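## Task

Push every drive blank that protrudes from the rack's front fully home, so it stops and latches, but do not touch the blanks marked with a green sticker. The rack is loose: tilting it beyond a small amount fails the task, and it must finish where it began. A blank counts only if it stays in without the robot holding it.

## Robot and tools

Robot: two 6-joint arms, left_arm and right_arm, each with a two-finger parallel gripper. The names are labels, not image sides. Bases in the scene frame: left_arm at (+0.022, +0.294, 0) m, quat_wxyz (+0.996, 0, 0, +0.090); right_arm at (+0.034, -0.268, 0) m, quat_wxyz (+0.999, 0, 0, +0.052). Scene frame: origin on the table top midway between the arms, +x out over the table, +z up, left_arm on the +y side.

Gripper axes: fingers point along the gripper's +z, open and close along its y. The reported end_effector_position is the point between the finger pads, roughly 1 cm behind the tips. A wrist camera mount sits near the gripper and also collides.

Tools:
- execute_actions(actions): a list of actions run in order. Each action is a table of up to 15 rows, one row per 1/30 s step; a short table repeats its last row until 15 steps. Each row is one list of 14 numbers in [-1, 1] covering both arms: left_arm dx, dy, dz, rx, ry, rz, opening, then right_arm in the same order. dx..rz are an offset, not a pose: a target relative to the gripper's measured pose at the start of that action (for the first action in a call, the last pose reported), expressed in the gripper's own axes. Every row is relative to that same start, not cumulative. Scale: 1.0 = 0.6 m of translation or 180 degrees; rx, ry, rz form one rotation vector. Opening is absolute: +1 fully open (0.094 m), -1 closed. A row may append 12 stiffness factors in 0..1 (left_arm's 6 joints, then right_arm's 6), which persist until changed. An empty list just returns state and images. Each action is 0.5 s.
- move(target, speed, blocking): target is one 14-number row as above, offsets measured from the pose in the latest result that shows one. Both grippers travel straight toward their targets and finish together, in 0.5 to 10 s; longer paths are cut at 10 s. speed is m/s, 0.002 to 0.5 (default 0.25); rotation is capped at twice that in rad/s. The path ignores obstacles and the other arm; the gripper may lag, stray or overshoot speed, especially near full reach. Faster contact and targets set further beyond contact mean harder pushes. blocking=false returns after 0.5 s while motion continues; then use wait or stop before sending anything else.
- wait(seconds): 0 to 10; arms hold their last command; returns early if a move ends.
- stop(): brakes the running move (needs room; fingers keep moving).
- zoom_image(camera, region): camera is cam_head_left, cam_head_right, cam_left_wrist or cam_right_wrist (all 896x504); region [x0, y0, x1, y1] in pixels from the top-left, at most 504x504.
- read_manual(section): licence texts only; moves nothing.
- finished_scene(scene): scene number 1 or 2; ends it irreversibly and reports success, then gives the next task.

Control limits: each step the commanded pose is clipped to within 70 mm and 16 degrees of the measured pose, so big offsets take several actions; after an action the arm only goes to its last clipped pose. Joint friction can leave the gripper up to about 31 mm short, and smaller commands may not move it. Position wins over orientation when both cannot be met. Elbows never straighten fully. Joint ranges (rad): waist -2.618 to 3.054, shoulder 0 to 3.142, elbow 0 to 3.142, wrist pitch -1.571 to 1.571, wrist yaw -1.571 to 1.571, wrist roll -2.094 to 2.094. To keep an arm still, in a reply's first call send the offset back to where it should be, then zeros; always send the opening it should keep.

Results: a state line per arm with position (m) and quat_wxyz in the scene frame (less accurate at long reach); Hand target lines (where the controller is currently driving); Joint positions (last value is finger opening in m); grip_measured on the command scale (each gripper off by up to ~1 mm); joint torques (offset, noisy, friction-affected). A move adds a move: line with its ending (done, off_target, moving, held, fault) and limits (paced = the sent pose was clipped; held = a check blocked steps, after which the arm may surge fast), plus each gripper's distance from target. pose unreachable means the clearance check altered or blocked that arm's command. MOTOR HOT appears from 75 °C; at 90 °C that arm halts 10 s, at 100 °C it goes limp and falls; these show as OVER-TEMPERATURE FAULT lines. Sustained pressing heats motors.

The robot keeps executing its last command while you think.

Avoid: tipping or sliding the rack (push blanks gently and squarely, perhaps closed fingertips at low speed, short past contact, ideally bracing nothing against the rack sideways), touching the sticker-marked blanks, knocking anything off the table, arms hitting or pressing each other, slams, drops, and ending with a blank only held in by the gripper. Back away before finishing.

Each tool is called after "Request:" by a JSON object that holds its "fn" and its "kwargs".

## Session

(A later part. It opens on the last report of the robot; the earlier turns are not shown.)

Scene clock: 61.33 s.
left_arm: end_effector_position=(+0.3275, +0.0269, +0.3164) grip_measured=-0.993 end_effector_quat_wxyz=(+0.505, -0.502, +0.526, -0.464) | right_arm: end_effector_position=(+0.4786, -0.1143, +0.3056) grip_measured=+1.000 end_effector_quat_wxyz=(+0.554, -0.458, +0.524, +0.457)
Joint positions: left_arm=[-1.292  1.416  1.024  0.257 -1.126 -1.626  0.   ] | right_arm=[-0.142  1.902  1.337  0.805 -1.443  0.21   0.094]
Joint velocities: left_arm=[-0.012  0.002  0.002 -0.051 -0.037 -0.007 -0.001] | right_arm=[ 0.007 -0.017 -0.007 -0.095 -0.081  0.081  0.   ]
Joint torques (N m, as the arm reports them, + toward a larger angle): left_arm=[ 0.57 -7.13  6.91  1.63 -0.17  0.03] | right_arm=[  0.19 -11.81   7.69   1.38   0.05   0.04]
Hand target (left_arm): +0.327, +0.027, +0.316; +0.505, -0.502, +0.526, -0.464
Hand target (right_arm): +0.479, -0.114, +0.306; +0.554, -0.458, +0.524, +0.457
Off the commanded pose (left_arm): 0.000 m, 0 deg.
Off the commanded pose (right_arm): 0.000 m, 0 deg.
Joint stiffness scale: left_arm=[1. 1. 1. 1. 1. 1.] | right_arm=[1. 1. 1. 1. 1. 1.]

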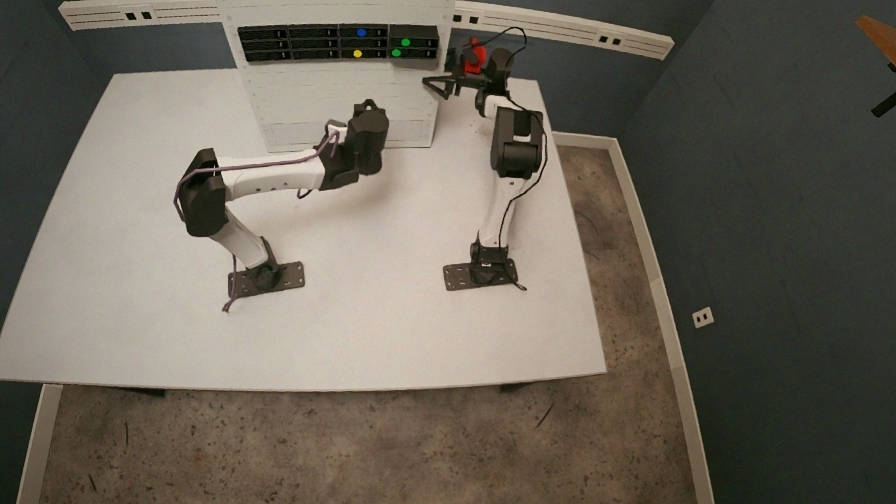

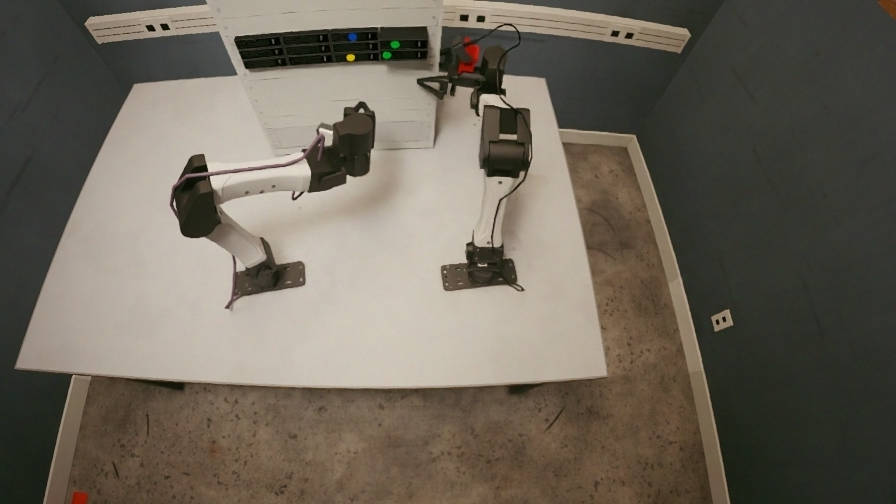

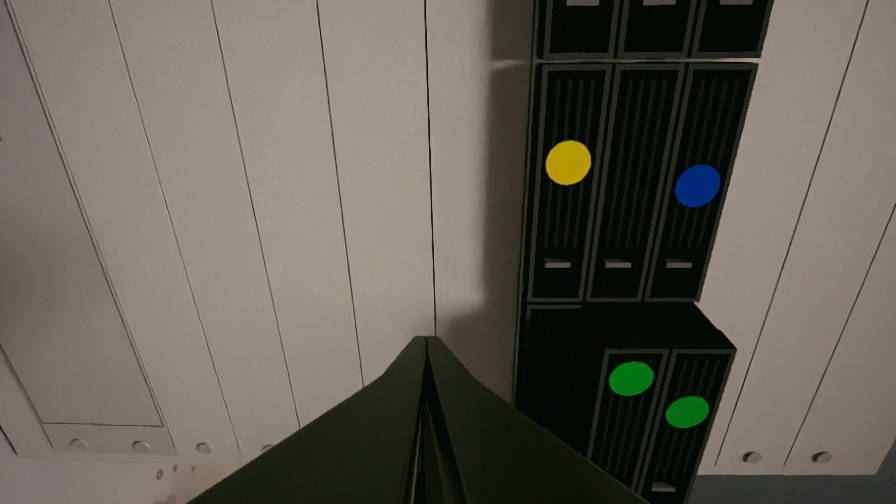

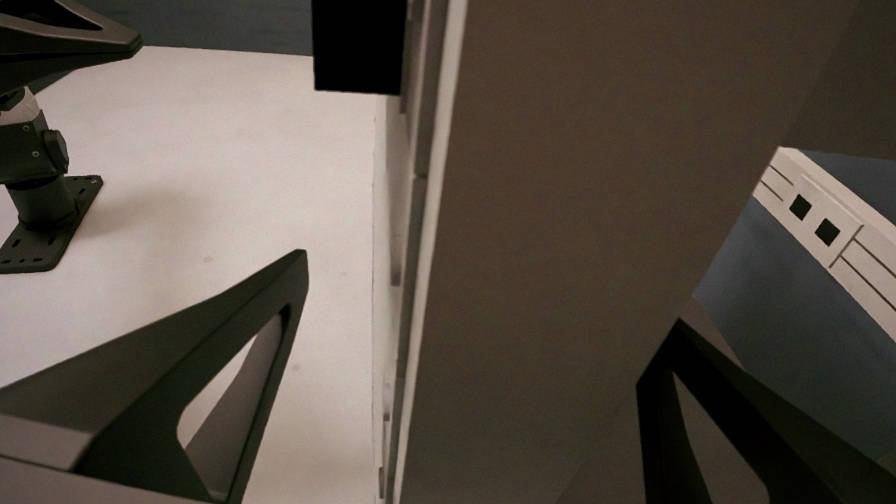

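Request:
{"fn": "move", "kwargs": {"target": [0, 0, 0, 0, 0, 0, -1, 0, -0.03, -0.13, 0.055, 0, 0, 1], "speed": 0.1}}

Scene clock: 62.97 s.
left_arm: end_effector_position=(+0.3275, +0.0269, +0.3164) grip_measured=-0.993 end_effector_quat_wxyz=(+0.505, -0.502, +0.526, -0.464) | right_arm: end_effector_position=(+0.4900, -0.1939, +0.3054) grip_measured=+1.000 end_effector_quat_wxyz=(+0.594, -0.411, +0.561, +0.404)
Joint positions: left_arm=[-1.292  1.416  1.024  0.257 -1.126 -1.626  0.   ] | right_arm=[-0.321  1.875  1.29   0.85  -1.443  0.228  0.094]
Joint velocities: left_arm=[-0.012 -0.017  0.007 -0.022  0.081 -0.037 -0.001] | right_arm=[-0.007 -0.012 -0.002  0.081  0.007  0.051  0.   ]
Joint torques (N m, as the arm reports them, + toward a larger angle): left_arm=[ 0.44 -6.96  6.92  1.63 -0.17  0.02] | right_arm=[ -0.03 -12.58   5.98   1.37  -0.02   0.09]
Hand target (left_arm): +0.327, +0.027, +0.316; +0.505, -0.502, +0.526, -0.464
Hand target (right_arm): +0.485, -0.194, +0.304; +0.590, -0.410, +0.563, +0.408
Off the commanded pose (left_arm): 0.000 m, 0 deg.
Off the commanded pose (right_arm): 0.007 m, 1 deg.
Joint stiffness scale: left_arm=[1. 1. 1. 1. 1. 1.] | right_arm=[1. 1. 1. 1. 1. 1.]
move: done

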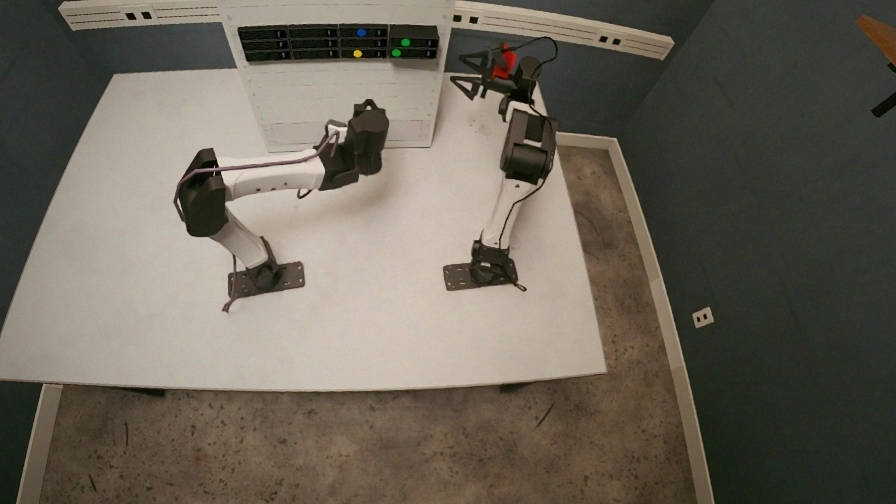

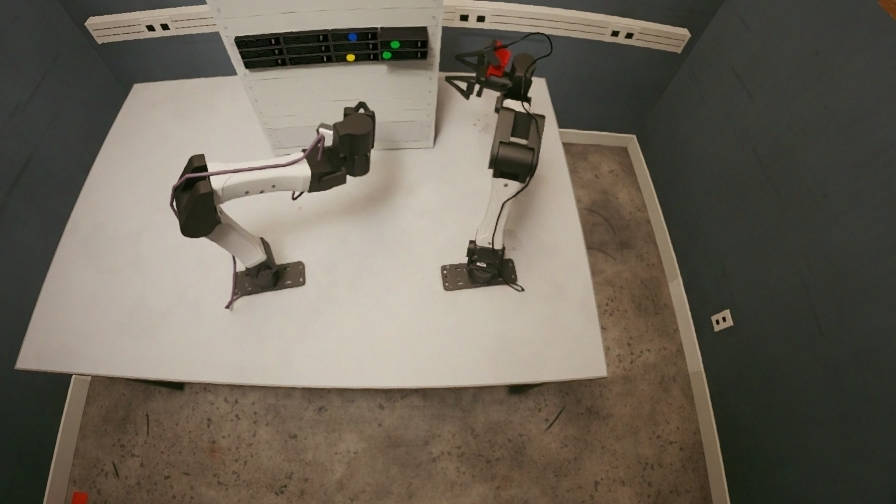

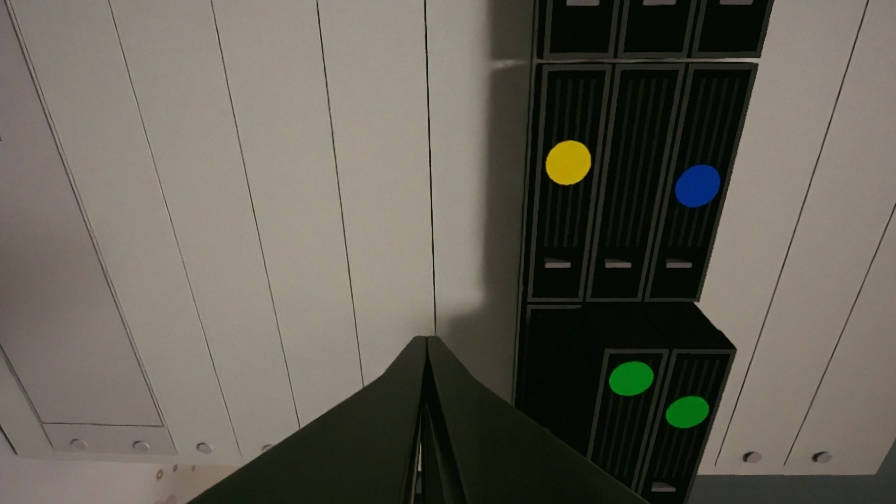

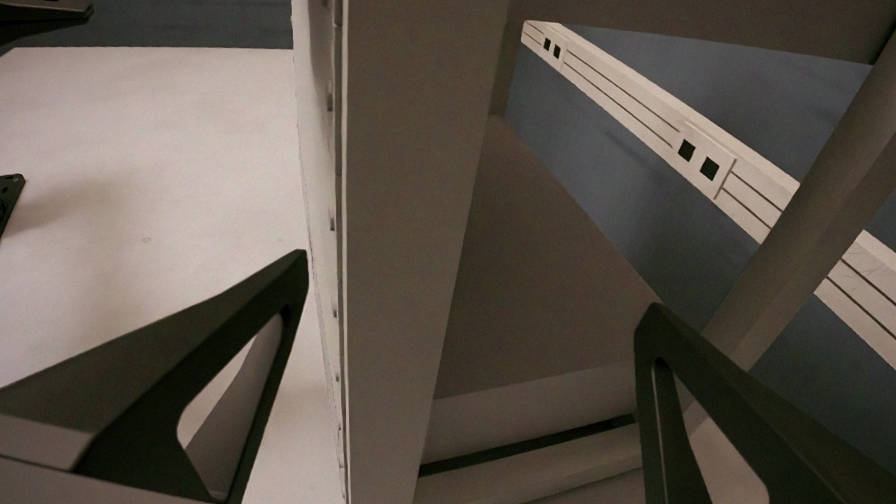

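Request:
{"fn": "zoom_image", "kwargs": {"camera": "cam_head_left", "region": [200, 0, 480, 160]}}

Region (200, 0, 480, 160) of cam_head_left's 896x504 image, scaled by 1.800, with more detail than that image has; it fills the top 288 rows of this view, and the rest is white.

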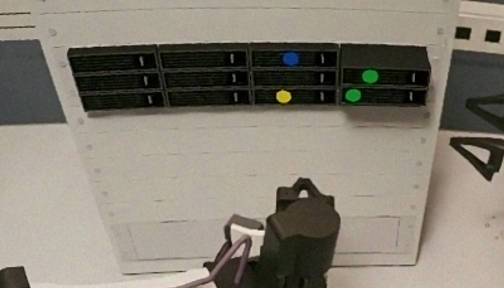

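The rack is where it started, blue and yellow are flush, and the green ones are untouched. Ending scene 1.

Request:
{"fn": "finished_scene", "kwargs": {"scene": 1}}

The scene is finished: the task was done.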